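# Retrieve carton from behind shelf bottles onto desk

## Task

Get the carton that sits behind the line of bottles on the shelving unit and set it down on the desk. At the end every bottle must still stand upright on its shelf, the robot must not have tipped over or be left leaning, and the carton must rest on the desk by itself, not held there by the robot.

## Robot and tools

ROBOT. A Hello Robot Stretch 3 with one arm. The base (0.33 m long, 0.34 m wide) has two drive wheels: it can roll forward or back and spin in place, but cannot slide sideways. It turns about the point midway between the wheels, 0.05 m behind its front edge. A lift carries the arm up and down a mast; the arm telescopes out to the robot's right. To move the gripper forward or back you drive the base. Folded and retracted, the wrist pokes up to 0.06 m past the right side and a spin sweeps a 0.28 m radius; an unfolded, level wrist reaches beyond that. The base is fast (0.30 m/s, 1.9 rad/s) only when stowed: lift_m under 0.30, arm_m under 0.03, wrist_yaw_rad over 2.54; otherwise 0.10 m/s and 0.63 rad/s.

CAMERAS. head_camera and nav_camera ride on the head and are aimed with head_pan_rad and head_tilt_rad; wrist_camera is on the gripper. Every normal execute_actions result ends with one image per camera, always in the same order, taken when the call finishes. An empty actions list just returns the current state and images.

FRAMES. Base frame: origin on the floor between the drive wheels, x forward, y left, z up. hand_pose is reported in it, at the point where closed fingertips meet; with all wrist joints at zero its x axis is up, y points back along the arm toward the mast, z toward the rear. Odometry frame is the base frame at scene start; heading is positive leftward, -3.142 to 3.142.

execute_actions(actions). actions is a list run in order. Each action may have: robot (a command, a list of up to 8 commands run one after another, or {"stop": true} which brakes everything and clears the queue); steps, an integer 1 to 450 control steps at 30 per second (default 1; steps alone just waits); until, an early-exit condition usable only with steps. Motions keep running across later actions and while you think. An invalid action or out-of-range number rejects the whole call and nothing changes.
A command may contain:
- base: exactly one of translate_m (metres, a relative offset from where the base is when that command begins, forward positive, magnitude at most 1) or rotate_rad (radians, relative turn in place, counter-clockwise/left positive, magnitude at most 3.2).
- joints: absolute targets by name, one number each; unnamed joints keep their current goal. lift_m 0 to 1.1 (arm height, m); arm_m 0 to 0.52 (extension, m); wrist_yaw_rad -1.345 to 4.42 (0 along the arm, positive toward the front, 3.0 folded over the base); wrist_pitch_rad -1.57 to 0.451 (0 level, negative tips fingers down); wrist_roll_rad -2.911 to 2.911 (0 fingers side by side, level); gripper_m -0.089 to 0.179 (bigger is wider; actual fingertip gap is about 0.007 less when nearly shut, 0.025 less when wide, zero below 0.007); head_pan_rad -3.953 to 1.73 (0 forward, positive left, -1.57 looks along the arm); head_tilt_rad -1.53 to 0.419 (negative looks down).
- contact_limits: {"arm_m": n}, n a motor effort percent 1 to 100 at which that arm motion halts; lower is gentler, too low halts immediately. It lasts until the next arm_m command.
- In a queue, {"pause_s": s} waits up to 15 s.
until: {"robot": {...}} with fields compared as [op, value] (ops =, !=, <, <=, >, >=) or a status word or ["!=","moving"]. {"robot": {"status": "ended"}} fires when nothing reads moving and the queue is not running; use it with steps 450 to wait out a motion. {"any": {"status": "ended"}} fires when any one motion or the queue finishes. Fields include x, y, heading, translate_m, rotate_rad, base_status, each joint's reading, _goal and _status, refusals, queue, queue_left. Numbers compare as printed (three decimals; translate/rotate four), so avoid '=' on readings.

zoom_image(camera, region): camera is head_camera, nav_camera or wrist_camera; region is [x0, y0, x1, y1] in pixels of that camera's latest image, origin top-left, at most 504 by 504.

finished_scene(scene): pass the current scene number; ends it irreversibly after a hold, and the result reports success. Let all motion finish first, since the closing stop may cut moves short.

RESULT LINES. base_status shows progress (distance done of goal). joint_goals, joint_status, measured_speeds (units per second), motor_effort (percent, with peak in brackets; readings carry offsets and noise). Status words: moving, done, off_target (stopped short, may still push), contact_stop (joint went slack after pushing), time_out, stopped, not_commanded, torque_fault (wrist servo off for about 10 s, goals refused). robot.on_its_own appears when the robot altered a goal, a joint is slack or off, a motor strains at rest, or base_tilt drifts 3 degrees or more from its start. refusals counts refused goals; queue is idle/running/done/dropped/stopped; queue_left counts unstarted commands; refused:/dropped:/replaced: lines explain events (indices from 0). lidar_m: 12 ranges, 30-degree sectors, first straight ahead, going counter-clockwise, plane 0.17 m up, blind to glass. wrist_depth_mm and head_depth_mm: 7x7 median depth grids. base_tilt in degrees (forward, right positive). A new command overrides at once; old queue remainder is discarded.

GRIPPING. Close to below the object's width to grasp; release by opening at least 0.02 beyond the touch value. Readings and done do not prove a hold. Over-squeezing triggers stall relief and slipping; send a different value to re-squeeze.

CAUTIONS. Fold or unfold the wrist (yaw to 3.0) only with lift_m 0.32 to 0.95, pitch -0.4, roll near 0; once folded lift can drop to 0.25. With yaw below -0.4 keep pitch at -0.5 or lower. Pushing into something rigid with the gripper above about 0.45 m can tip the robot; repeated pushes after a contact_stop are worse. Don't drive while holding or hooking something fixed. If the base snags, reverse the last move in small steps, pull the gripper free, and lower lift to about 0.2 if still tilted. Knocking bottles, dropping the carton, slamming or hard pushes are penalized; loose objects may occasionally get nudged by outside disturbances.

Each tool is called as name(argument=value, ...), one argument or row to a line, values as JSON.

## Session

execute_actions(
  actions=[],
)

Scene clock: 0.00 s.
robot.base_odometry: x=+0.000 y=+0.000 heading=+0.000 (m, m, rad; robot's odometry frame)
robot.turned_by_wheels: +0.000 (rad since the last result)
robot.turned_by_imu: +0.000 (rad since the last result)
robot.base_tilt: forward=+1.5 right=-0.6 (deg)
robot.lidar_m: 1.50 2.02 1.94 1.94 2.43 1.90 1.87 2.00 2.00 2.08 2.09 1.55
robot.head_depth_mm: 1745 1769 1764 1767 1781 1771 1618 / 1795 1783 1785 1799 1793 1804 1631 / 1789 1804 1806 1807 1815 1817 1646 / 1824 1808 1811 1825 1823 1846 1849 / 1832 1838 1839 1855 1852 1861 1876 / 1856 1864 1861 1867 1878 1884 1893 / 1858 1883 1881 1886 1900 1902 1919
robot.base_status: not_commanded
robot.joint_positions: lift_m=+0.319 arm_m=-0.001 wrist_yaw_rad=+2.997 wrist_pitch_rad=-0.463 wrist_roll_rad=+0.017 gripper_m=+0.037 head_pan_rad=+0.001 head_tilt_rad=+0.016
robot.joint_goals: lift_m=+0.319 arm_m=-0.001 wrist_yaw_rad=+2.997 wrist_pitch_rad=-0.463 wrist_roll_rad=+0.017 gripper_m=+0.037 head_pan_rad=+0.001 head_tilt_rad=+0.016
robot.joint_status: lift_m=not_commanded arm_m=not_commanded wrist_yaw_rad=not_commanded wrist_pitch_rad=not_commanded wrist_roll_rad=not_commanded gripper_m=not_commanded head_pan_rad=not_commanded head_tilt_rad=not_commanded
robot.measured_speeds: translate_m=+0.000 rotate_rad=+0.000 lift_m=+0.000 arm_m=+0.000 wrist_yaw_rad=+0.000 wrist_pitch_rad=+0.000 wrist_roll_rad=+0.000 head_pan_rad=+0.000 head_tilt_rad=+0.000
robot: refusals=0 queue=idle queue_left=0
robot.motor_effort: left_wheel=+0 right_wheel=+1 lift_m=+31 arm_m=-1 wrist_yaw_rad=+0 wrist_pitch_rad=+8 wrist_roll_rad=+0 gripper_m=+0 head_pan_rad=+0 head_tilt_rad=+2 (%)
robot.hand_pose: x=+0.0103 y=+0.0726 z=+0.3212 quat_wxyz=(+0.213, +0.704, +0.110, +0.669) (m; robot's base frame)
robot.wrist_depth_mm: - - - - - - - / - - - - - - - / 870 868 915 912 964 995 994 / 702 699 740 747 760 760 790 / 578 589 - 603 635 619 642 / 503 520 - 528 520 536 536 / 449 - - 453 453 465 469
pictures: head_camera (sideways: a quarter turn clockwise sets it upright), nav_camera (sideways: a quarter turn counterclockwise sets it upright), wrist_camera
Images, in order (width x height): head_camera 896x504, nav_camera 672x504, wrist_camera 644x364.

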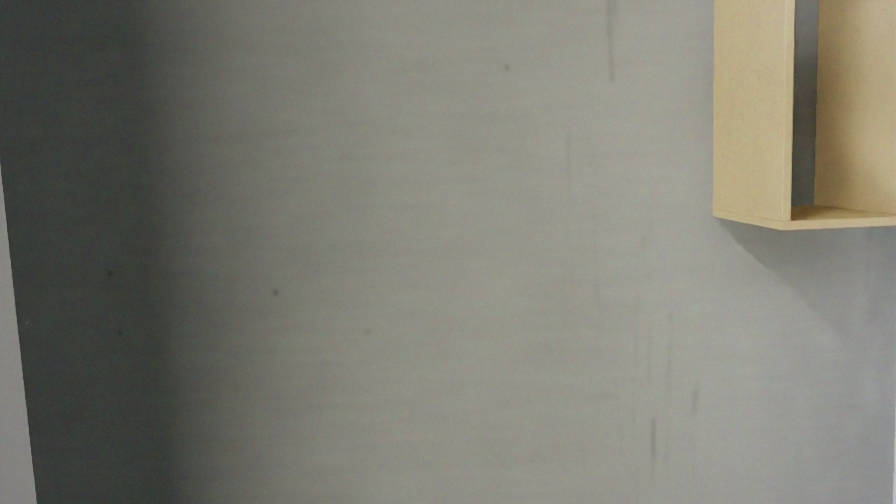

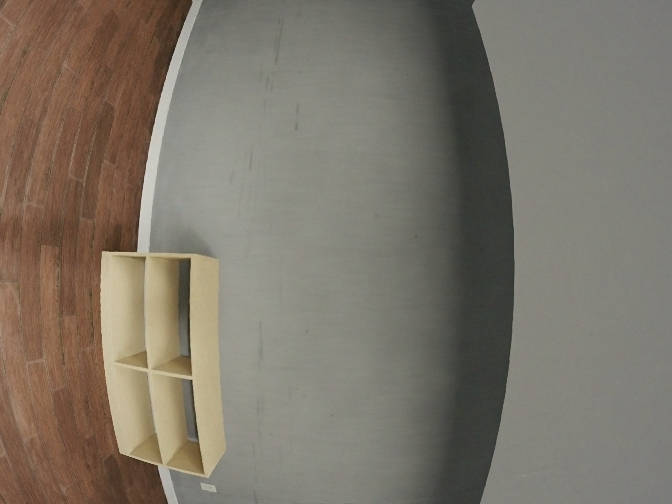

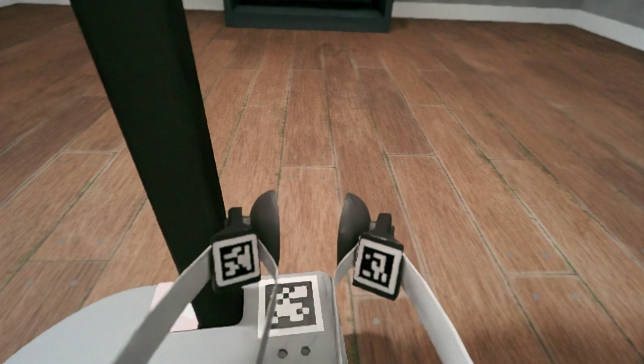

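execute_actions(
  actions=[
    {"robot": {"joints": {"head_pan_rad": 1.5, "head_tilt_rad": -0.4}}, "steps": 200, "until": {"robot": {"status": "ended"}}},
  ],
)

Scene clock: 3.17 s.
robot.base_odometry: x=+0.000 y=+0.000 heading=+0.000 (m, m, rad; robot's odometry frame)
robot.turned_by_wheels: +0.000 (rad since the last result)
robot.turned_by_imu: +0.001 (rad since the last result)
robot.base_tilt: forward=+1.5 right=-0.6 (deg)
robot.lidar_m: 1.50 2.02 1.94 1.93 2.44 1.90 1.87 1.99 1.99 2.08 2.09 1.55
robot.head_depth_mm: 1958 2135 2298 2493 2161 1694 1397 / 1949 2075 2027 2077 2133 1708 1397 / 1980 2099 2243 2454 2166 1720 1412 / 1949 2105 2251 2494 2164 1721 1422 / 1981 2123 2273 2419 2156 1744 1426 / 1793 1917 2004 2421 2169 1750 1432 / 2003 2151 2309 2487 2245 1761 1442
robot.base_status: not_commanded
robot.joint_positions: lift_m=+0.319 arm_m=-0.001 wrist_yaw_rad=+2.997 wrist_pitch_rad=-0.463 wrist_roll_rad=+0.017 gripper_m=+0.037 head_pan_rad=+1.493 head_tilt_rad=-0.395
robot.joint_goals: lift_m=+0.319 arm_m=-0.001 wrist_yaw_rad=+2.997 wrist_pitch_rad=-0.463 wrist_roll_rad=+0.017 gripper_m=+0.037 head_pan_rad=+1.500 head_tilt_rad=-0.400
robot.joint_status: lift_m=not_commanded arm_m=not_commanded wrist_yaw_rad=not_commanded wrist_pitch_rad=not_commanded wrist_roll_rad=not_commanded gripper_m=not_commanded head_pan_rad=done head_tilt_rad=done
robot.measured_speeds: translate_m=+0.000 rotate_rad=+0.000 lift_m=+0.000 arm_m=+0.000 wrist_yaw_rad=+0.000 wrist_pitch_rad=+0.000 wrist_roll_rad=+0.000 head_pan_rad=+0.000 head_tilt_rad=+0.000
robot: refusals=0 queue=done queue_left=0
robot.motor_effort: left_wheel=+1(1) right_wheel=+0(1) lift_m=+30(31) arm_m=-1(1) wrist_yaw_rad=+0(0) wrist_pitch_rad=+8(8) wrist_roll_rad=+0(0) gripper_m=+0(1) head_pan_rad=+2(28) head_tilt_rad=-2(29) (%)
robot.hand_pose: x=+0.0103 y=+0.0726 z=+0.3212 quat_wxyz=(+0.213, +0.704, +0.110, +0.669) (m; robot's base frame)
robot.wrist_depth_mm: - - - - - - - / - - - - - - - / 842 861 904 928 958 970 - / 694 696 735 741 738 776 778 / 581 583 - 607 620 634 630 / 499 524 - 534 524 524 534 / 452 - - 453 453 462 468
pictures: head_camera (sideways: a quarter turn clockwise sets it upright), nav_camera (sideways: a quarter turn counterclockwise sets it upright), wrist_camera
Images, in order (width x height): head_camera 896x504, nav_camera 672x504, wrist_camera 644x364.

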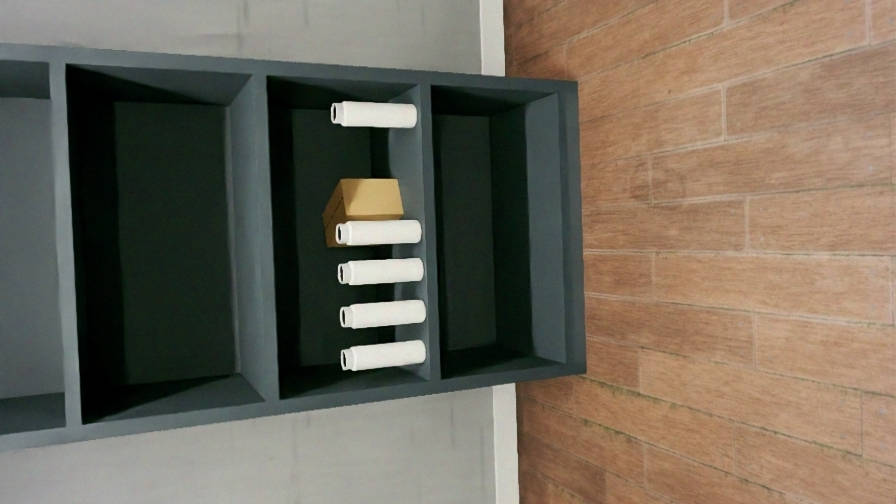

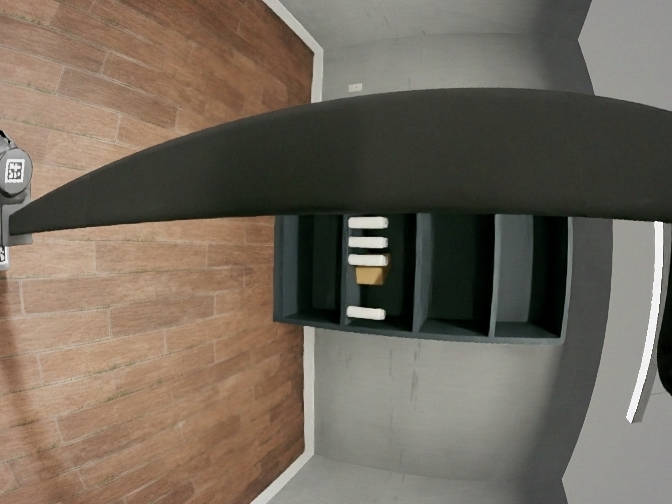

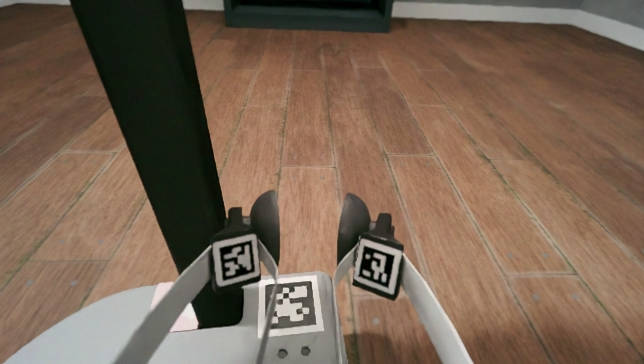

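execute_actions(
  actions=[
    {"robot": {"joints": {"head_pan_rad": -1.57, "head_tilt_rad": -0.4}}, "steps": 200, "until": {"robot": {"status": "ended"}}},
  ],
)

execute_actions(
  actions=[
    {"robot": {"joints": {"head_pan_rad": -3.1, "head_tilt_rad": -0.4}}, "steps": 200, "until": {"robot": {"status": "ended"}}},
  ],
)

Scene clock: 12.93 s.
robot.base_odometry: x=+0.000 y=+0.000 heading=+0.000 (m, m, rad; robot's odometry frame)
robot.turned_by_wheels: +0.000 (rad since the last result)
robot.turned_by_imu: +0.001 (rad since the last result)
robot.base_tilt: forward=+1.5 right=-0.6 (deg)
robot.lidar_m: 1.50 2.02 1.94 1.93 2.44 1.90 1.87 2.00 1.99 2.08 2.08 1.55
robot.head_depth_mm: 2001 2152 2189 2456 2085 1705 1394 / 2017 2154 2196 2529 2181 1703 1402 / 2019 2166 2261 2542 2211 1724 1419 / 2035 2188 2297 2566 2214 1731 1424 / 2087 2216 2307 2586 2226 1735 1425 / 2089 2255 2330 2558 2231 1765 1434 / 2105 2281 2385 2652 2256 1773 1437
robot.base_status: not_commanded
robot.joint_positions: lift_m=+0.319 arm_m=-0.001 wrist_yaw_rad=+2.997 wrist_pitch_rad=-0.463 wrist_roll_rad=+0.017 gripper_m=+0.037 head_pan_rad=-1.563 head_tilt_rad=-0.395
robot.joint_goals: lift_m=+0.319 arm_m=-0.001 wrist_yaw_rad=+2.997 wrist_pitch_rad=-0.463 wrist_roll_rad=+0.017 gripper_m=+0.037 head_pan_rad=-1.570 head_tilt_rad=-0.400
robot.joint_status: lift_m=not_commanded arm_m=not_commanded wrist_yaw_rad=not_commanded wrist_pitch_rad=not_commanded wrist_roll_rad=not_commanded gripper_m=not_commanded head_pan_rad=done head_tilt_rad=done
robot.measured_speeds: translate_m=+0.000 rotate_rad=+0.000 lift_m=+0.000 arm_m=+0.000 wrist_yaw_rad=+0.000 wrist_pitch_rad=+0.000 wrist_roll_rad=+0.000 head_pan_rad=+0.000 head_tilt_rad=+0.000
robot: refusals=0 queue=done queue_left=0
robot.motor_effort: left_wheel=+0(0) right_wheel=+1(0) lift_m=+30(30) arm_m=-1(1) wrist_yaw_rad=+0(0) wrist_pitch_rad=+8(8) wrist_roll_rad=+0(1) gripper_m=+0(0) head_pan_rad=-3(28) head_tilt_rad=-2(5) (%)
robot.hand_pose: x=+0.0103 y=+0.0726 z=+0.3212 quat_wxyz=(+0.213, +0.704, +0.110, +0.669) (m; robot's base frame)
robot.wrist_depth_mm: - - - - - - - / - - - - - - - / 873 844 909 938 962 977 - / 693 712 740 733 763 758 788 / 574 590 - 605 620 625 647 / 489 524 - 537 525 530 535 / 446 - - 450 457 464 475
pictures: head_camera (sideways: a quarter turn clockwise sets it upright), nav_camera (sideways: a quarter turn counterclockwise sets it upright), wrist_camera
Images, in order (width x height): head_camera 896x504, nav_camera 672x504, wrist_camera 644x364.

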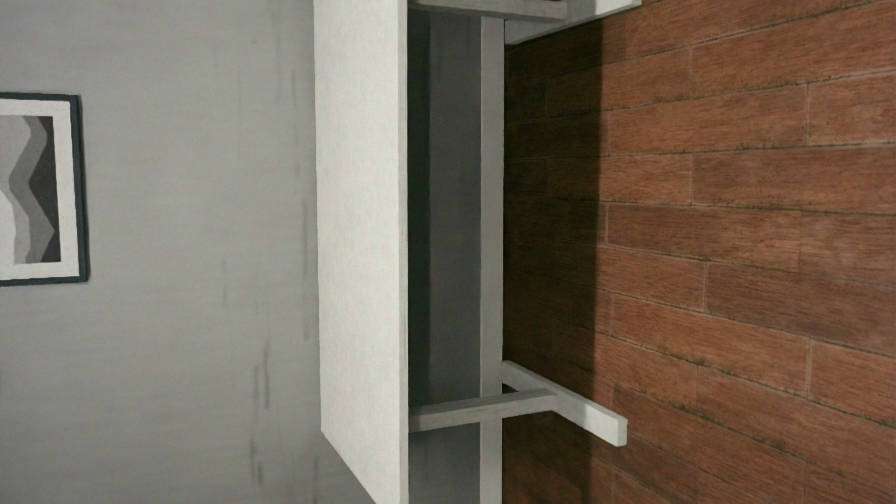

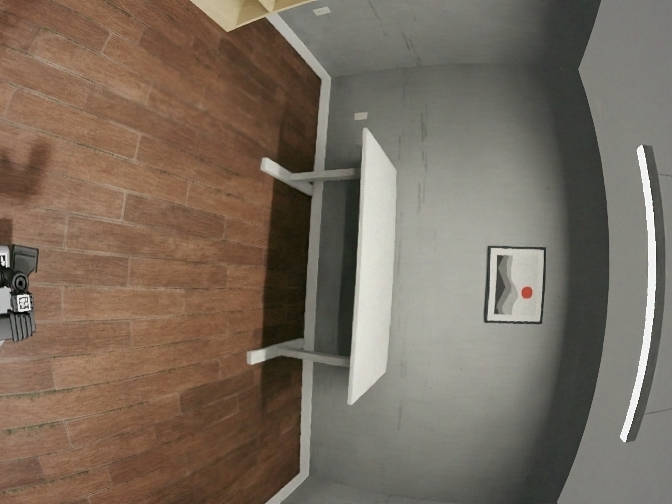

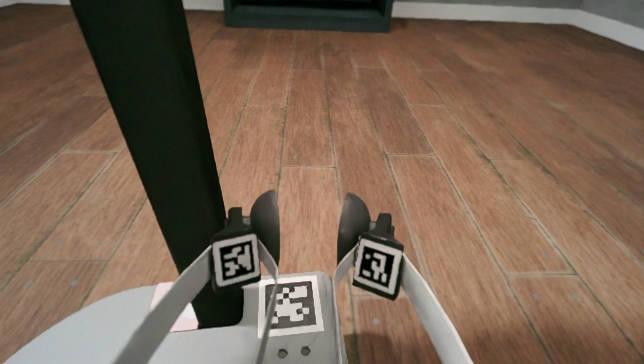

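Scene clock: 14.27 s.
robot.base_odometry: x=+0.000 y=+0.000 heading=+0.000 (m, m, rad; robot's odometry frame)
robot.turned_by_wheels: +0.000 (rad since the last result)
robot.turned_by_imu: +0.000 (rad since the last result)
robot.base_tilt: forward=+1.5 right=-0.7 (deg)
robot.lidar_m: 1.49 2.02 1.94 1.93 2.44 1.91 1.87 2.00 2.00 2.09 2.08 1.55
robot.head_depth_mm: 1552 1655 1766 1931 2040 1697 1397 / 1565 1685 1804 1944 2080 1713 1400 / 1591 1699 1829 1949 2103 1704 1409 / 1604 1731 1848 2016 2120 1723 1416 / 1619 1757 1877 2039 2136 1741 1419 / 1646 1750 1908 2062 2172 1732 1438 / 1664 1785 1915 2087 2207 1757 1431
robot.base_status: not_commanded
robot.joint_positions: lift_m=+0.319 arm_m=-0.001 wrist_yaw_rad=+2.997 wrist_pitch_rad=-0.463 wrist_roll_rad=+0.017 gripper_m=+0.037 head_pan_rad=-3.093 head_tilt_rad=-0.395
robot.joint_goals: lift_m=+0.319 arm_m=-0.001 wrist_yaw_rad=+2.997 wrist_pitch_rad=-0.463 wrist_roll_rad=+0.017 gripper_m=+0.037 head_pan_rad=-3.100 head_tilt_rad=-0.400
robot.joint_status: lift_m=not_commanded arm_m=not_commanded wrist_yaw_rad=not_commanded wrist_pitch_rad=not_commanded wrist_roll_rad=not_commanded gripper_m=not_commanded head_pan_rad=done head_tilt_rad=done
robot.measured_speeds: translate_m=+0.000 rotate_rad=+0.000 lift_m=+0.000 arm_m=+0.000 wrist_yaw_rad=+0.000 wrist_pitch_rad=+0.000 wrist_roll_rad=+0.000 head_pan_rad=+0.000 head_tilt_rad=+0.000
robot: refusals=0 queue=done queue_left=0
robot.motor_effort: left_wheel=+0(0) right_wheel=+1(0) lift_m=+31(31) arm_m=-1(1) wrist_yaw_rad=+0(0) wrist_pitch_rad=+8(8) wrist_roll_rad=+0(1) gripper_m=+0(0) head_pan_rad=-2(29) head_tilt_rad=-3(4) (%)
robot.hand_pose: x=+0.0103 y=+0.0726 z=+0.3212 quat_wxyz=(+0.213, +0.704, +0.110, +0.669) (m; robot's base frame)
robot.wrist_depth_mm: - - - - - - - / - - - - - - - / 879 870 906 927 955 966 981 / 699 694 733 746 765 764 780 / 581 596 - 606 618 623 637 / 501 520 - 534 522 528 532 / 447 - - 448 456 461 464
pictures: head_camera (sideways: a quarter turn clockwise sets it upright), nav_camera (sideways: a quarter turn counterclockwise sets it upright), wrist_camera
Images, in order (width x height): head_camera 896x504, nav_camera 672x504, wrist_camera 644x364.

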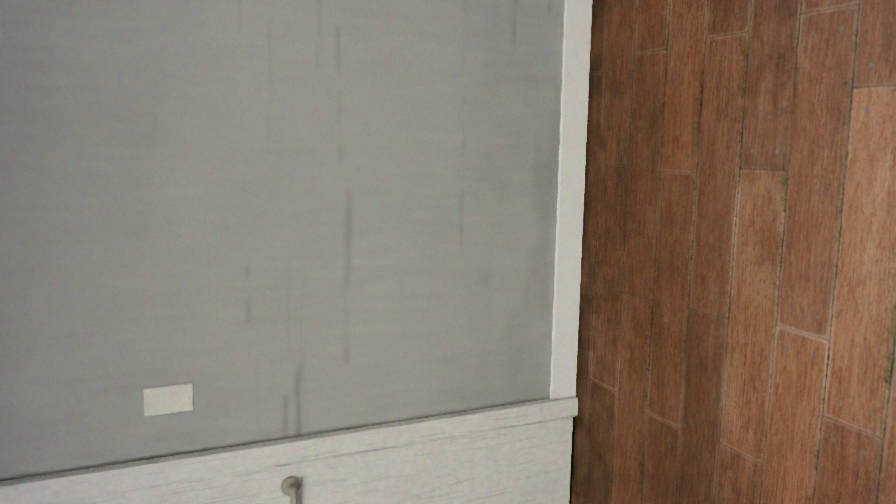

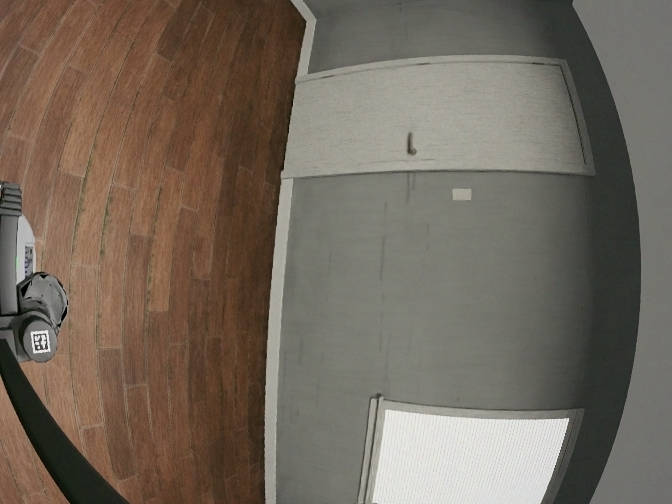

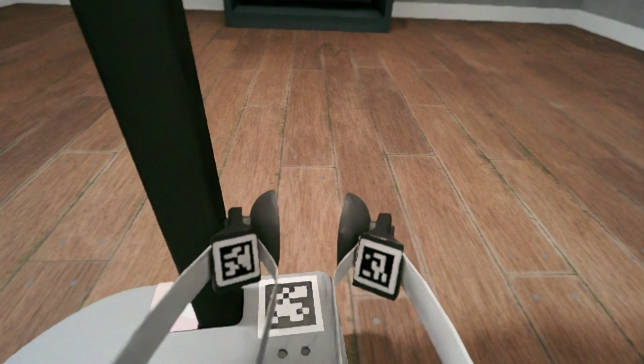

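execute_actions(
  actions=[
    {"robot": [{"joints": {"lift_m": 0.26, "head_pan_rad": 0.0, "head_tilt_rad": -0.5}}, {"base": {"rotate_rad": 1.32}}, {"base": {"translate_m": 1.0}}], "steps": 450, "until": {"robot": {"status": "ended"}}},
  ],
)

Scene clock: 35.10 s.
robot.base_odometry: x=+0.248 y=+0.969 heading=+1.320 (m, m, rad; robot's odometry frame)
robot.turned_by_wheels: +1.320 (rad since the last result)
robot.turned_by_imu: +1.321 (rad since the last result)
robot.base_tilt: forward=+1.4 right=-0.6 (deg)
robot.lidar_m: 0.94 1.06 1.70 2.03 2.04 2.53 2.99 2.44 1.59 1.73 1.75 1.50
robot.head_depth_mm: 1212 1326 1450 1612 1780 1552 1305 / 1168 1273 1415 1561 1744 1559 1318 / 899 973 961 1109 1154 1367 1317 / 1148 1228 1018 1454 1197 1490 1329 / 1128 1216 1028 1412 1199 1490 1316 / 1117 1210 978 1226 1099 1492 1308 / 1100 1184 988 1373 1078 1502 1307
robot.base_status: done (translate_m +1.0000 of +1.0000)
robot.joint_positions: lift_m=+0.260 arm_m=-0.001 wrist_yaw_rad=+2.997 wrist_pitch_rad=-0.464 wrist_roll_rad=+0.017 gripper_m=+0.037 head_pan_rad=-0.007 head_tilt_rad=-0.495
robot.joint_goals: lift_m=+0.260 arm_m=-0.001 wrist_yaw_rad=+2.997 wrist_pitch_rad=-0.464 wrist_roll_rad=+0.017 gripper_m=+0.037 head_pan_rad=+0.000 head_tilt_rad=-0.500
robot.joint_status: lift_m=done arm_m=not_commanded wrist_yaw_rad=not_commanded wrist_pitch_rad=not_commanded wrist_roll_rad=not_commanded gripper_m=not_commanded head_pan_rad=done head_tilt_rad=done
robot.measured_speeds: translate_m=+0.000 rotate_rad=+0.000 lift_m=+0.000 arm_m=+0.000 wrist_yaw_rad=+0.000 wrist_pitch_rad=+0.000 wrist_roll_rad=+0.000 head_pan_rad=+0.000 head_tilt_rad=+0.000
robot: refusals=0 queue=done queue_left=0
robot.motor_effort: left_wheel=-2(9) right_wheel=+3(10) lift_m=+23(30) arm_m=-1(1) wrist_yaw_rad=+0(0) wrist_pitch_rad=+9(9) wrist_roll_rad=-1(0) gripper_m=+0(0) head_pan_rad=+3(26) head_tilt_rad=-3(16) (%)
robot.hand_pose: x=+0.0103 y=+0.0725 z=+0.2627 quat_wxyz=(+0.213, +0.704, +0.111, +0.669) (m; robot's base frame)
robot.wrist_depth_mm: - - - - - - 837 / 995 - - - - - 882 / 749 739 773 801 814 845 820 / 613 610 637 640 651 664 684 / 498 510 - 547 536 553 552 / - - - - 454 466 468 / - - - - 393 403 401
pictures: head_camera (sideways: a quarter turn clockwise sets it upright), nav_camera (sideways: a quarter turn counterclockwise sets it upright), wrist_camera
Images, in order (width x height): head_camera 896x504, nav_camera 672x504, wrist_camera 644x364.

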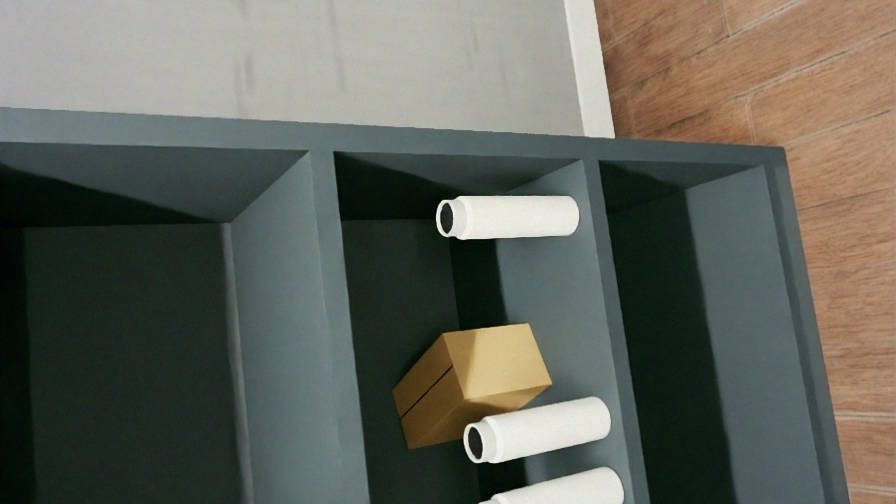

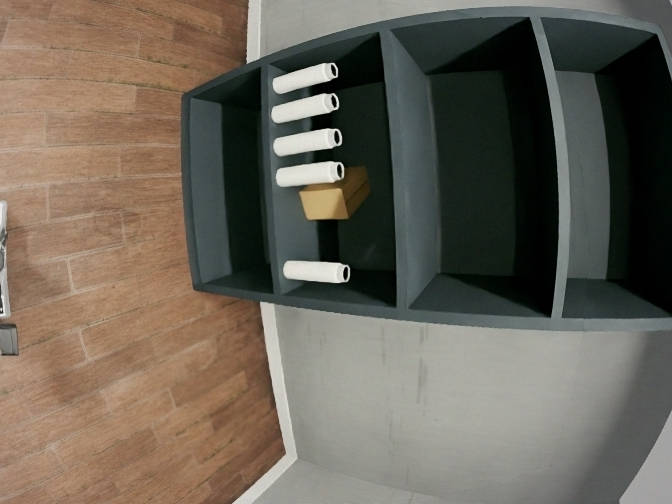

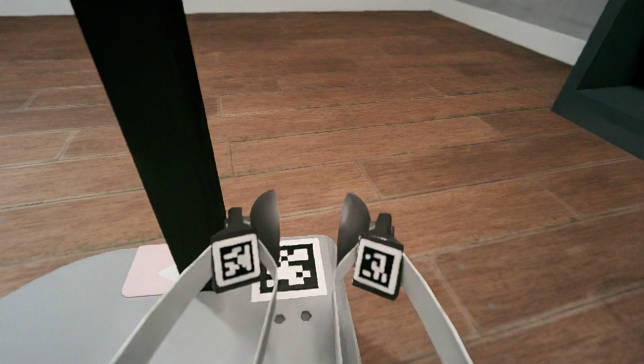

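execute_actions(
  actions=[
    {"robot": [{"base": {"translate_m": 0.33}, "joints": {"head_pan_rad": -1.57, "head_tilt_rad": -0.8}}, {"base": {"rotate_rad": 1.73}}], "steps": 450, "until": {"robot": {"status": "ended"}}},
  ],
)

Scene clock: 45.17 s.
robot.base_odometry: x=+0.330 y=+1.288 heading=+3.050 (m, m, rad; robot's odometry frame)
robot.turned_by_wheels: +1.730 (rad since the last result)
robot.turned_by_imu: +1.723 (rad since the last result)
robot.base_tilt: forward=+1.6 right=-0.6 (deg)
robot.lidar_m: 2.07 2.16 2.94 3.32 2.25 1.74 1.68 1.46 0.61 0.92 0.86 0.83
robot.head_depth_mm: 712 586 783 810 1061 1284 1140 / 790 590 1114 826 1050 1243 1149 / 797 595 1151 1012 1307 1246 1147 / 802 600 1129 993 1318 1252 1155 / 814 604 938 976 1322 1264 1158 / 823 611 1137 817 1329 1270 1165 / 831 613 1157 854 1346 1270 1168
robot.base_status: done (rotate_rad +1.7299 of +1.7300)
robot.joint_positions: lift_m=+0.260 arm_m=-0.001 wrist_yaw_rad=+2.997 wrist_pitch_rad=-0.464 wrist_roll_rad=+0.017 gripper_m=+0.037 head_pan_rad=-1.563 head_tilt_rad=-0.790
robot.joint_goals: lift_m=+0.260 arm_m=-0.001 wrist_yaw_rad=+2.997 wrist_pitch_rad=-0.464 wrist_roll_rad=+0.017 gripper_m=+0.037 head_pan_rad=-1.570 head_tilt_rad=-0.800
robot.joint_status: lift_m=done arm_m=not_commanded wrist_yaw_rad=not_commanded wrist_pitch_rad=not_commanded wrist_roll_rad=not_commanded gripper_m=not_commanded head_pan_rad=done head_tilt_rad=done
robot.measured_speeds: translate_m=+0.000 rotate_rad=+0.000 lift_m=+0.000 arm_m=+0.000 wrist_yaw_rad=+0.000 wrist_pitch_rad=+0.000 wrist_roll_rad=+0.000 head_pan_rad=+0.000 head_tilt_rad=+0.000
robot: refusals=0 queue=done queue_left=0
robot.motor_effort: left_wheel=-1(8) right_wheel=+2(10) lift_m=+22(23) arm_m=-1(1) wrist_yaw_rad=+0(0) wrist_pitch_rad=+9(9) wrist_roll_rad=+0(0) gripper_m=+0(0) head_pan_rad=-2(30) head_tilt_rad=-4(25) (%)
robot.hand_pose: x=+0.0103 y=+0.0724 z=+0.2627 quat_wxyz=(+0.213, +0.704, +0.111, +0.669) (m; robot's base frame)
robot.wrist_depth_mm: - - - - - - - / 977 - - - - - - / 738 734 779 816 823 862 880 / 605 611 643 633 638 663 681 / 505 515 - 539 543 545 551 / - - - - 457 461 469 / - - - - 399 406 407
pictures: head_camera (sideways: a quarter turn clockwise sets it upright), nav_camera (sideways: a quarter turn counterclockwise sets it upright), wrist_camera
Images, in order (width x height): head_camera 896x504, nav_camera 672x504, wrist_camera 644x364.

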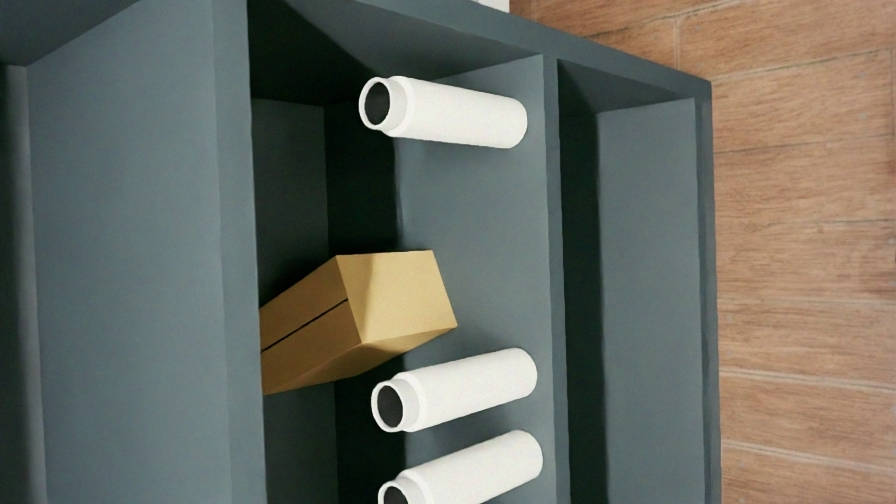

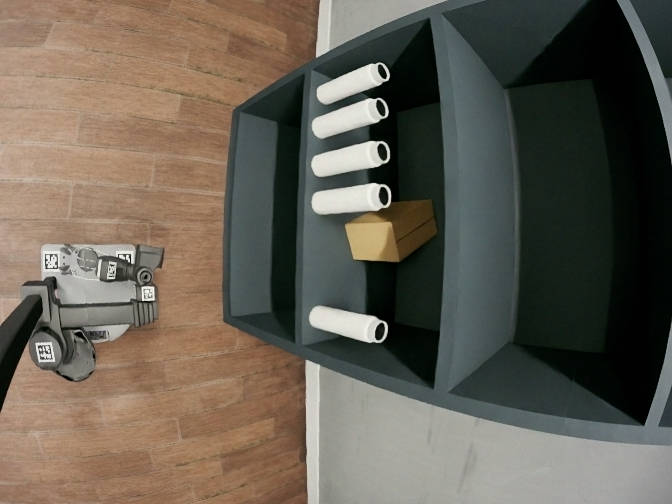

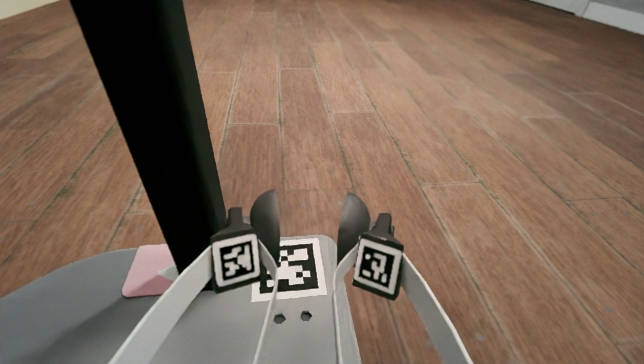

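execute_actions(
  actions=[
    {"robot": [{"base": {"rotate_rad": 0.4}}, {"base": {"translate_m": -0.2}}, {"joints": {"lift_m": 0.48, "wrist_pitch_rad": -0.4, "wrist_roll_rad": 0.0}}, {"joints": {"wrist_yaw_rad": 0.0}}, {"joints": {"wrist_pitch_rad": 0.0, "gripper_m": 0.16}}], "steps": 450, "until": {"robot": {"status": "ended"}}},
  ],
)

Scene clock: 116.97 s.
robot.base_odometry: x=+0.521 y=+1.349 heading=-2.833 (m, m, rad; robot's odometry frame)
robot.turned_by_wheels: +0.400 (rad since the last result)
robot.turned_by_imu: +0.399 (rad since the last result)
robot.base_tilt: forward=+1.5 right=-0.6 (deg)
robot.lidar_m: 2.29 2.89 3.37 2.16 1.62 1.50 1.52 1.03 0.49 0.95 0.93 2.26
robot.head_depth_mm: 769 584 516 954 824 1043 1137 / 787 590 1088 1009 838 1212 1167 / 795 594 899 967 906 1224 1167 / 803 600 904 972 929 1258 1151 / 813 605 1196 878 1353 1286 1158 / 822 610 1232 926 1382 1297 1162 / 831 639 1210 963 1402 1315 1168
robot.base_status: done (translate_m -0.2000 of -0.2000)
robot.joint_positions: lift_m=+0.480 arm_m=-0.001 wrist_yaw_rad=+0.003 wrist_pitch_rad=-0.021 wrist_roll_rad=+0.004 gripper_m=+0.160 head_pan_rad=-1.563 head_tilt_rad=-0.790
robot.joint_goals: lift_m=+0.480 arm_m=-0.001 wrist_yaw_rad=+0.000 wrist_pitch_rad=+0.000 wrist_roll_rad=+0.000 gripper_m=+0.160 head_pan_rad=-1.570 head_tilt_rad=-0.800
robot.joint_status: lift_m=done arm_m=not_commanded wrist_yaw_rad=done wrist_pitch_rad=done wrist_roll_rad=done gripper_m=done head_pan_rad=done head_tilt_rad=done
robot.measured_speeds: translate_m=+0.000 rotate_rad=+0.000 lift_m=+0.000 arm_m=+0.000 wrist_yaw_rad=+0.000 wrist_pitch_rad=+0.000 wrist_roll_rad=+0.000 head_pan_rad=+0.000 head_tilt_rad=+0.000
robot: refusals=0 queue=done queue_left=0
robot.motor_effort: left_wheel=-2(10) right_wheel=+3(10) lift_m=+37(39) arm_m=-1(1) wrist_yaw_rad=-3(4) wrist_pitch_rad=+13(13) wrist_roll_rad=-3(3) gripper_m=+0(96) head_pan_rad=-2(2) head_tilt_rad=-4(2) (%)
robot.hand_pose: x=-0.0207 y=-0.3993 z=+0.5888 quat_wxyz=(+0.706, +0.009, -0.708, -0.007) (m; robot's base frame)
robot.wrist_depth_mm: 442 386 770 725 645 230 271 / 444 395 801 464 658 235 279 / 464 411 821 473 675 243 287 / 465 417 414 483 577 253 274 / 631 389 345 319 329 272 263 / 620 905 984 866 267 - 232 / 687 809 837 849 785 438 216
pictures: head_camera (sideways: a quarter turn clockwise sets it upright), nav_camera (sideways: a quarter turn counterclockwise sets it upright), wrist_camera
Images, in order (width x height): head_camera 896x504, nav_camera 672x504, wrist_camera 644x364.

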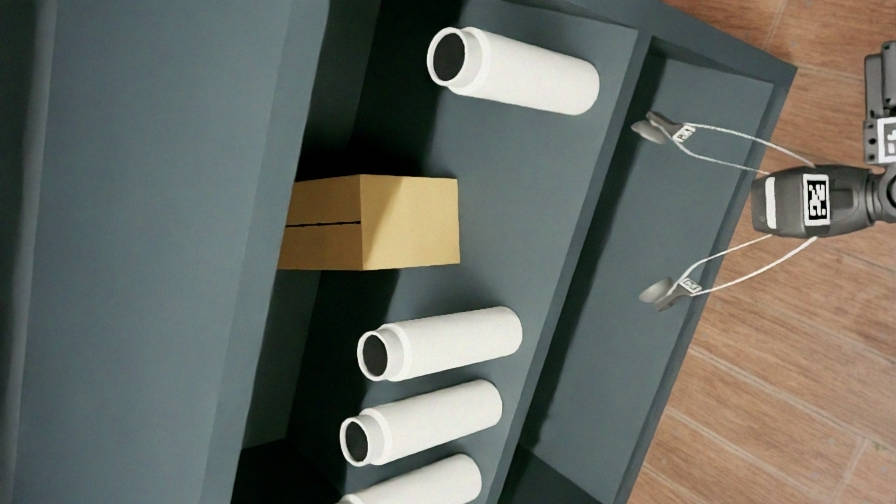

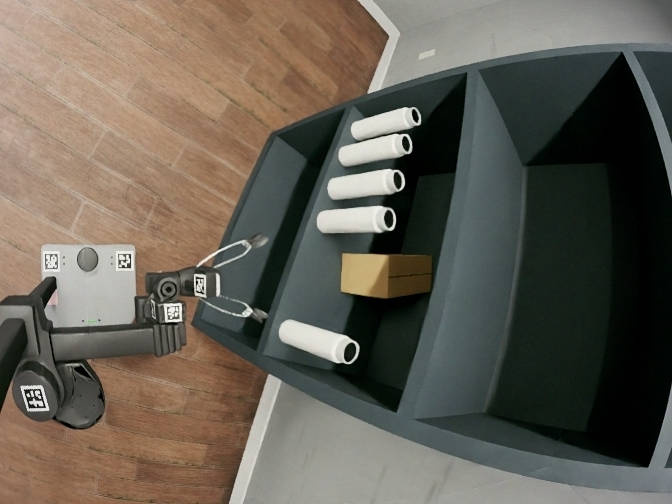

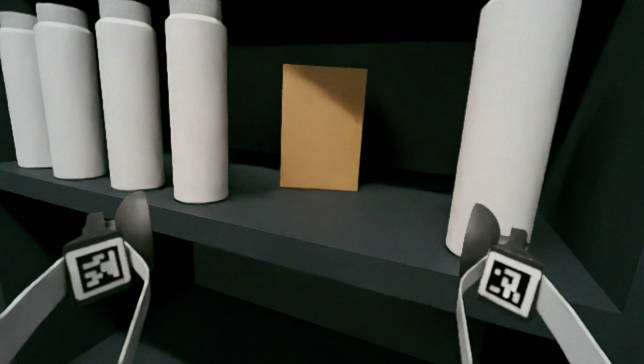

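execute_actions(
  actions=[
    {"robot": [{"joints": {"lift_m": 0.53, "gripper_m": 0.07}}, {"joints": {"arm_m": 0.2}, "contact_limits": {"arm_m": 15}}], "steps": 450, "until": {"robot": {"status": "ended"}}},
  ],
)

Scene clock: 169.30 s.
robot.base_odometry: x=+0.521 y=+1.349 heading=-2.833 (m, m, rad; robot's odometry frame)
robot.turned_by_wheels: +0.000 (rad since the last result)
robot.turned_by_imu: +0.001 (rad since the last result)
robot.base_tilt: forward=+1.6 right=-0.6 (deg)
robot.lidar_m: 2.29 2.90 3.45 2.16 1.62 1.50 1.52 1.03 0.49 0.95 0.93 2.26
robot.head_depth_mm: 769 586 515 954 824 1079 1156 / 785 589 1085 1005 829 - 1142 / 794 595 900 965 904 1202 1152 / 805 600 907 962 1122 1257 1156 / 812 606 1192 878 1341 1277 1158 / 823 611 1235 929 1378 1300 1158 / 833 638 1206 964 1393 1311 1166
robot.base_status: done (translate_m -0.2000 of -0.2000)
robot.joint_positions: lift_m=+0.530 arm_m=+0.200 wrist_yaw_rad=+0.001 wrist_pitch_rad=-0.020 wrist_roll_rad=+0.004 gripper_m=+0.070 head_pan_rad=-1.563 head_tilt_rad=-0.790
robot.joint_goals: lift_m=+0.530 arm_m=+0.200 wrist_yaw_rad=+0.000 wrist_pitch_rad=+0.000 wrist_roll_rad=+0.000 gripper_m=+0.070 head_pan_rad=-1.570 head_tilt_rad=-0.800
robot.joint_status: lift_m=done arm_m=done wrist_yaw_rad=done wrist_pitch_rad=done wrist_roll_rad=done gripper_m=done head_pan_rad=done head_tilt_rad=done
robot.measured_speeds: translate_m=+0.000 rotate_rad=+0.000 lift_m=+0.000 arm_m=+0.000 wrist_yaw_rad=+0.000 wrist_pitch_rad=+0.000 wrist_roll_rad=+0.000 head_pan_rad=+0.000 head_tilt_rad=+0.000
robot: refusals=0 queue=done queue_left=0
robot.motor_effort: left_wheel=-2(2) right_wheel=+2(3) lift_m=+37(37) arm_m=+6(8) wrist_yaw_rad=-2(3) wrist_pitch_rad=+12(13) wrist_roll_rad=-2(3) gripper_m=+0(95) head_pan_rad=-3(2) head_tilt_rad=-3(4) (%)
robot.contact_limits: arm_m 15 (drawing in: default 30, maximum 49; extending or still: default 41, maximum 66)
robot.hand_pose: x=-0.0211 y=-0.6002 z=+0.6392 quat_wxyz=(+0.706, +0.008, -0.708, -0.007) (m; robot's base frame)
robot.wrist_depth_mm: 159 660 599 533 473 432 397 / 162 690 630 550 492 435 403 / 166 208 658 270 491 462 411 / 172 207 632 281 502 467 430 / 179 210 294 293 511 467 427 / 186 203 293 300 302 339 342 / 194 226 240 247 253 259 266
pictures: head_camera (sideways: a quarter turn clockwise sets it upright), nav_camera (sideways: a quarter turn counterclockwise sets it upright), wrist_camera
Images, in order (width x height): head_camera 896x504, nav_camera 672x504, wrist_camera 644x364.

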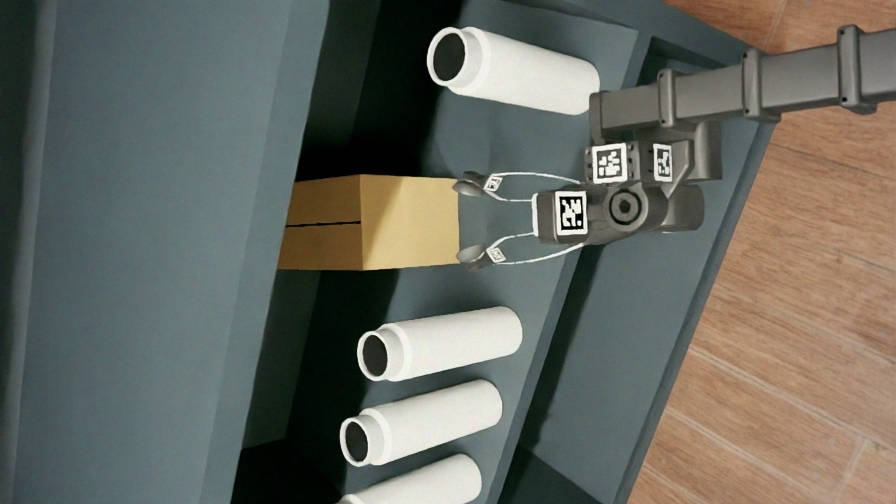

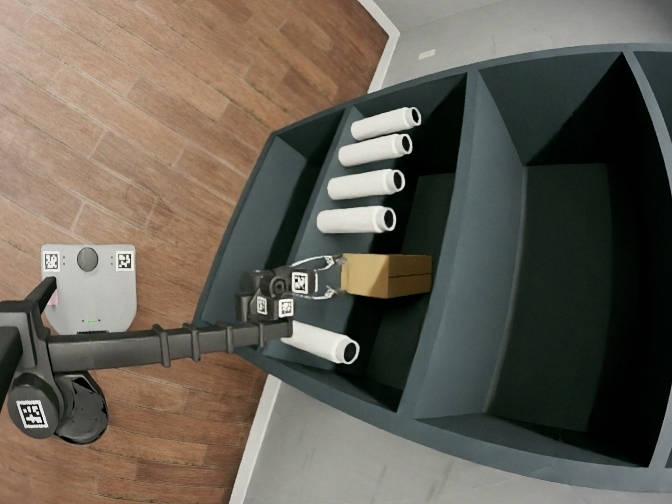

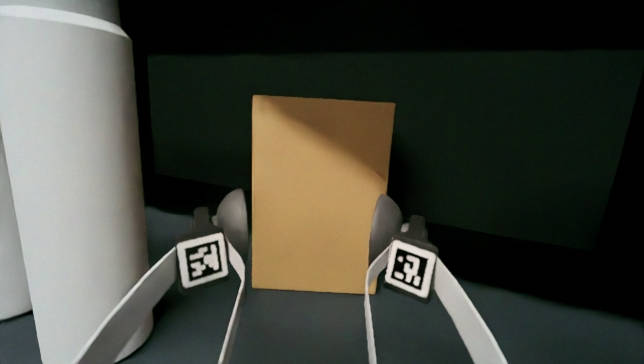

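execute_actions(
  actions=[
    {"robot": [{"joints": {"lift_m": 0.64}}, {"joints": {"wrist_pitch_rad": -0.45, "wrist_yaw_rad": -0.03}}, {"joints": {"gripper_m": 0.16}}], "steps": 450, "until": {"robot": {"status": "ended"}}},
  ],
)

Scene clock: 211.10 s.
robot.base_odometry: x=+0.521 y=+1.349 heading=-2.833 (m, m, rad; robot's odometry frame)
robot.turned_by_wheels: +0.000 (rad since the last result)
robot.turned_by_imu: +0.001 (rad since the last result)
robot.base_tilt: forward=+1.6 right=-0.7 (deg)
robot.lidar_m: 2.29 2.90 3.45 2.16 1.62 1.50 1.52 1.03 0.49 0.95 0.93 2.26
robot.head_depth_mm: 768 585 516 953 833 1035 - / 785 590 1087 1008 - 1191 1139 / 796 595 897 981 - 1216 1155 / 803 599 906 969 1317 1253 1153 / 812 604 1199 880 1346 1277 1155 / 823 611 1227 930 1373 1302 1161 / 831 638 1205 965 1387 1311 1170
robot.base_status: done (translate_m -0.2000 of -0.2000)
robot.joint_positions: lift_m=+0.640 arm_m=+0.200 wrist_yaw_rad=-0.027 wrist_pitch_rad=-0.463 wrist_roll_rad=+0.004 gripper_m=+0.160 head_pan_rad=-1.563 head_tilt_rad=-0.790
robot.joint_goals: lift_m=+0.640 arm_m=+0.200 wrist_yaw_rad=-0.030 wrist_pitch_rad=-0.450 wrist_roll_rad=+0.000 gripper_m=+0.160 head_pan_rad=-1.570 head_tilt_rad=-0.800
robot.joint_status: lift_m=done arm_m=done wrist_yaw_rad=done wrist_pitch_rad=done wrist_roll_rad=done gripper_m=done head_pan_rad=done head_tilt_rad=done
robot.measured_speeds: translate_m=+0.000 rotate_rad=+0.000 lift_m=+0.000 arm_m=+0.000 wrist_yaw_rad=+0.000 wrist_pitch_rad=+0.000 wrist_roll_rad=+0.000 head_pan_rad=+0.000 head_tilt_rad=+0.000
robot: refusals=0 queue=done queue_left=0
robot.motor_effort: left_wheel=-2(2) right_wheel=+3(3) lift_m=+37(39) arm_m=+6(6) wrist_yaw_rad=-3(6) wrist_pitch_rad=+8(12) wrist_roll_rad=-3(3) gripper_m=+0(99) head_pan_rad=-3(3) head_tilt_rad=-5(5) (%)
robot.contact_limits: arm_m 15 (drawing in: default 30, maximum 49; extending or still: default 41, maximum 66)
robot.hand_pose: x=-0.0275 y=-0.5630 z=+0.6425 quat_wxyz=(+0.685, +0.153, -0.691, -0.172) (m; robot's base frame)
robot.wrist_depth_mm: 159 641 575 251 459 422 389 / 169 564 552 267 498 456 409 / 184 221 429 299 501 480 408 / 208 225 359 339 396 402 374 / 289 273 310 317 323 340 321 / - 255 264 267 275 - 132 / 668 646 232 236 240 237 124
pictures: head_camera (sideways: a quarter turn clockwise sets it upright), nav_camera (sideways: a quarter turn counterclockwise sets it upright), wrist_camera
Images, in order (width x height): head_camera 896x504, nav_camera 672x504, wrist_camera 644x364.

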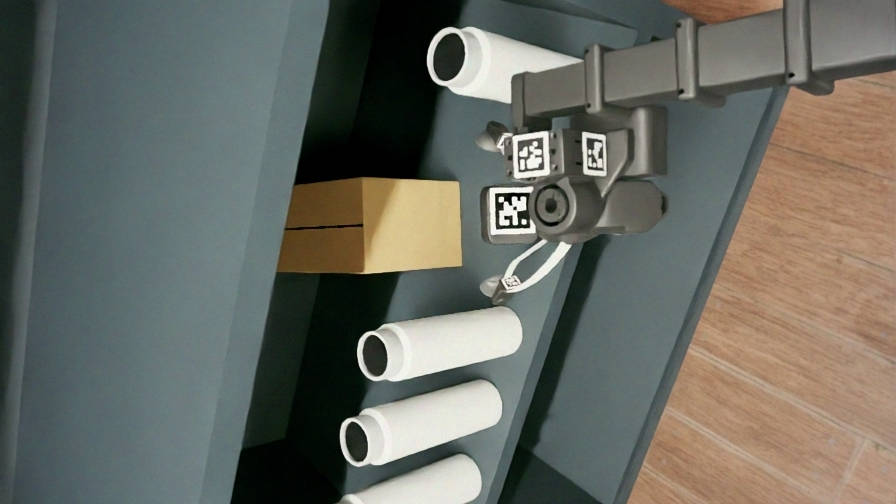

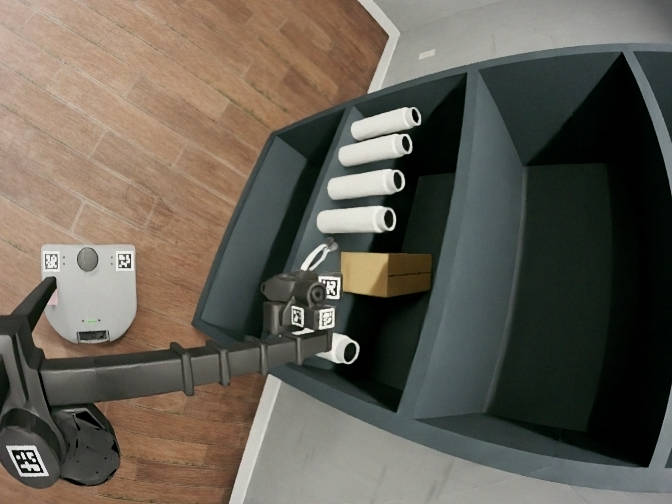

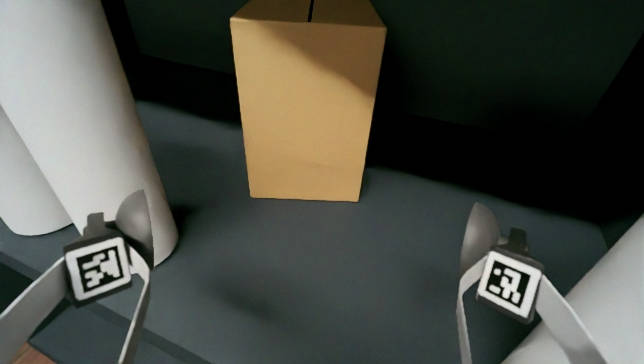

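execute_actions(
  actions=[
    {"robot": {"joints": {"arm_m": 0.31}, "contact_limits": {"arm_m": 15}}, "steps": 450, "until": {"robot": {"status": "ended"}}},
  ],
)

Scene clock: 224.60 s.
robot.base_odometry: x=+0.521 y=+1.349 heading=-2.833 (m, m, rad; robot's odometry frame)
robot.turned_by_wheels: +0.000 (rad since the last result)
robot.turned_by_imu: +0.001 (rad since the last result)
robot.base_tilt: forward=+1.6 right=-0.6 (deg)
robot.lidar_m: 2.29 2.90 3.37 2.16 1.61 1.50 1.52 1.03 0.49 0.95 0.93 2.26
robot.head_depth_mm: 765 585 516 960 842 868 - / 784 590 1090 1051 865 1201 1136 / 794 595 897 - 883 1228 1150 / 803 601 903 951 1309 1251 1153 / 812 606 1192 880 1347 1273 1161 / 821 611 1236 927 1379 1298 1163 / 833 637 1203 962 1390 1312 1165
robot.base_status: done (translate_m -0.2000 of -0.2000)
robot.joint_positions: lift_m=+0.640 arm_m=+0.310 wrist_yaw_rad=-0.028 wrist_pitch_rad=-0.463 wrist_roll_rad=+0.004 gripper_m=+0.160 head_pan_rad=-1.563 head_tilt_rad=-0.790
robot.joint_goals: lift_m=+0.640 arm_m=+0.310 wrist_yaw_rad=-0.030 wrist_pitch_rad=-0.450 wrist_roll_rad=+0.000 gripper_m=+0.160 head_pan_rad=-1.570 head_tilt_rad=-0.800
robot.joint_status: lift_m=done arm_m=done wrist_yaw_rad=done wrist_pitch_rad=done wrist_roll_rad=done gripper_m=done head_pan_rad=done head_tilt_rad=done
robot.measured_speeds: translate_m=+0.000 rotate_rad=+0.000 lift_m=+0.000 arm_m=+0.000 wrist_yaw_rad=+0.000 wrist_pitch_rad=+0.000 wrist_roll_rad=+0.000 head_pan_rad=+0.000 head_tilt_rad=+0.000
robot: refusals=0 queue=done queue_left=0
robot.motor_effort: left_wheel=-2(1) right_wheel=+2(3) lift_m=+37(37) arm_m=+6(4) wrist_yaw_rad=-2(3) wrist_pitch_rad=+8(8) wrist_roll_rad=-3(3) gripper_m=+1(0) head_pan_rad=-2(3) head_tilt_rad=-3(3) (%)
robot.contact_limits: arm_m 15 (drawing in: default 30, maximum 49; extending or still: default 41, maximum 66)
robot.hand_pose: x=-0.0277 y=-0.6729 z=+0.6424 quat_wxyz=(+0.685, +0.153, -0.691, -0.173) (m; robot's base frame)
robot.wrist_depth_mm: 509 533 251 232 367 340 311 / 514 569 158 161 182 369 331 / 440 457 173 172 409 398 360 / 351 367 201 195 374 399 379 / 303 315 233 226 316 341 335 / - 252 259 254 274 - 284 / 161 224 231 236 236 242 247
pictures: head_camera (sideways: a quarter turn clockwise sets it upright), nav_camera (sideways: a quarter turn counterclockwise sets it upright), wrist_camera
Images, in order (width x height): head_camera 896x504, nav_camera 672x504, wrist_camera 644x364.

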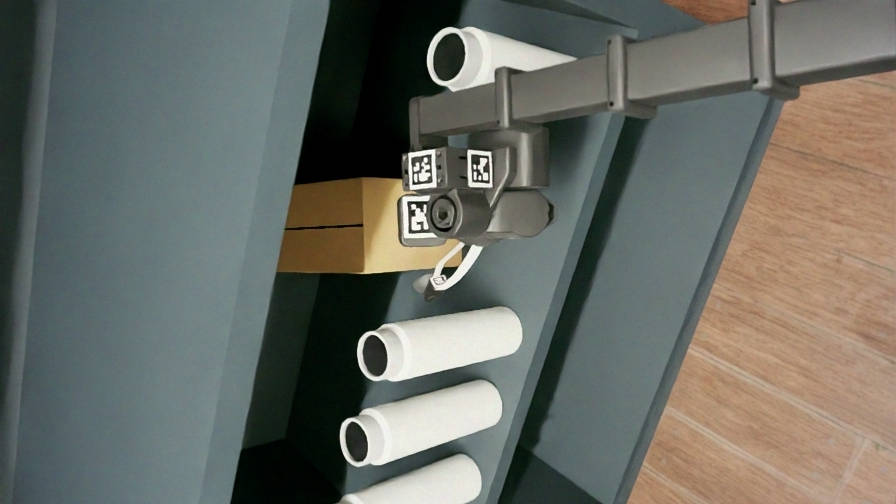

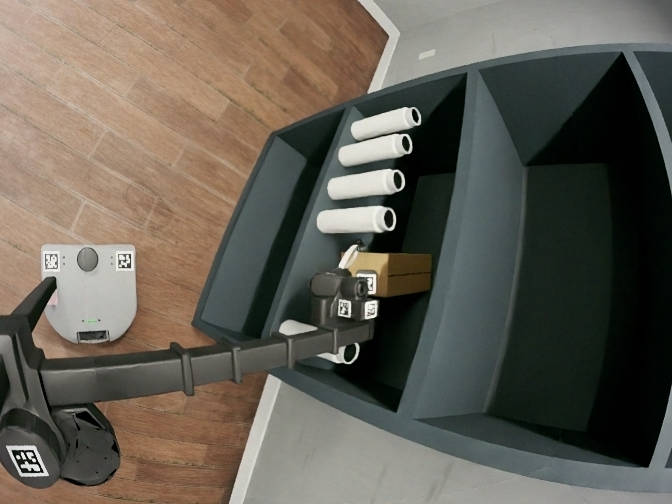

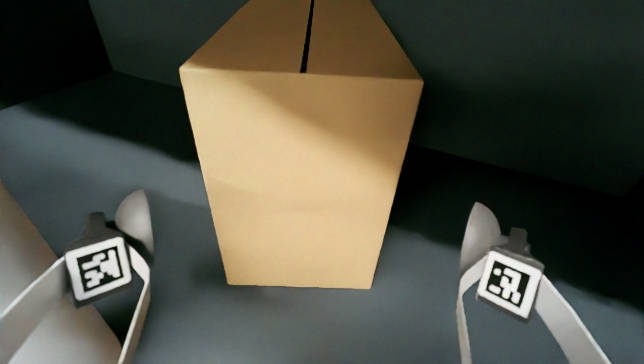

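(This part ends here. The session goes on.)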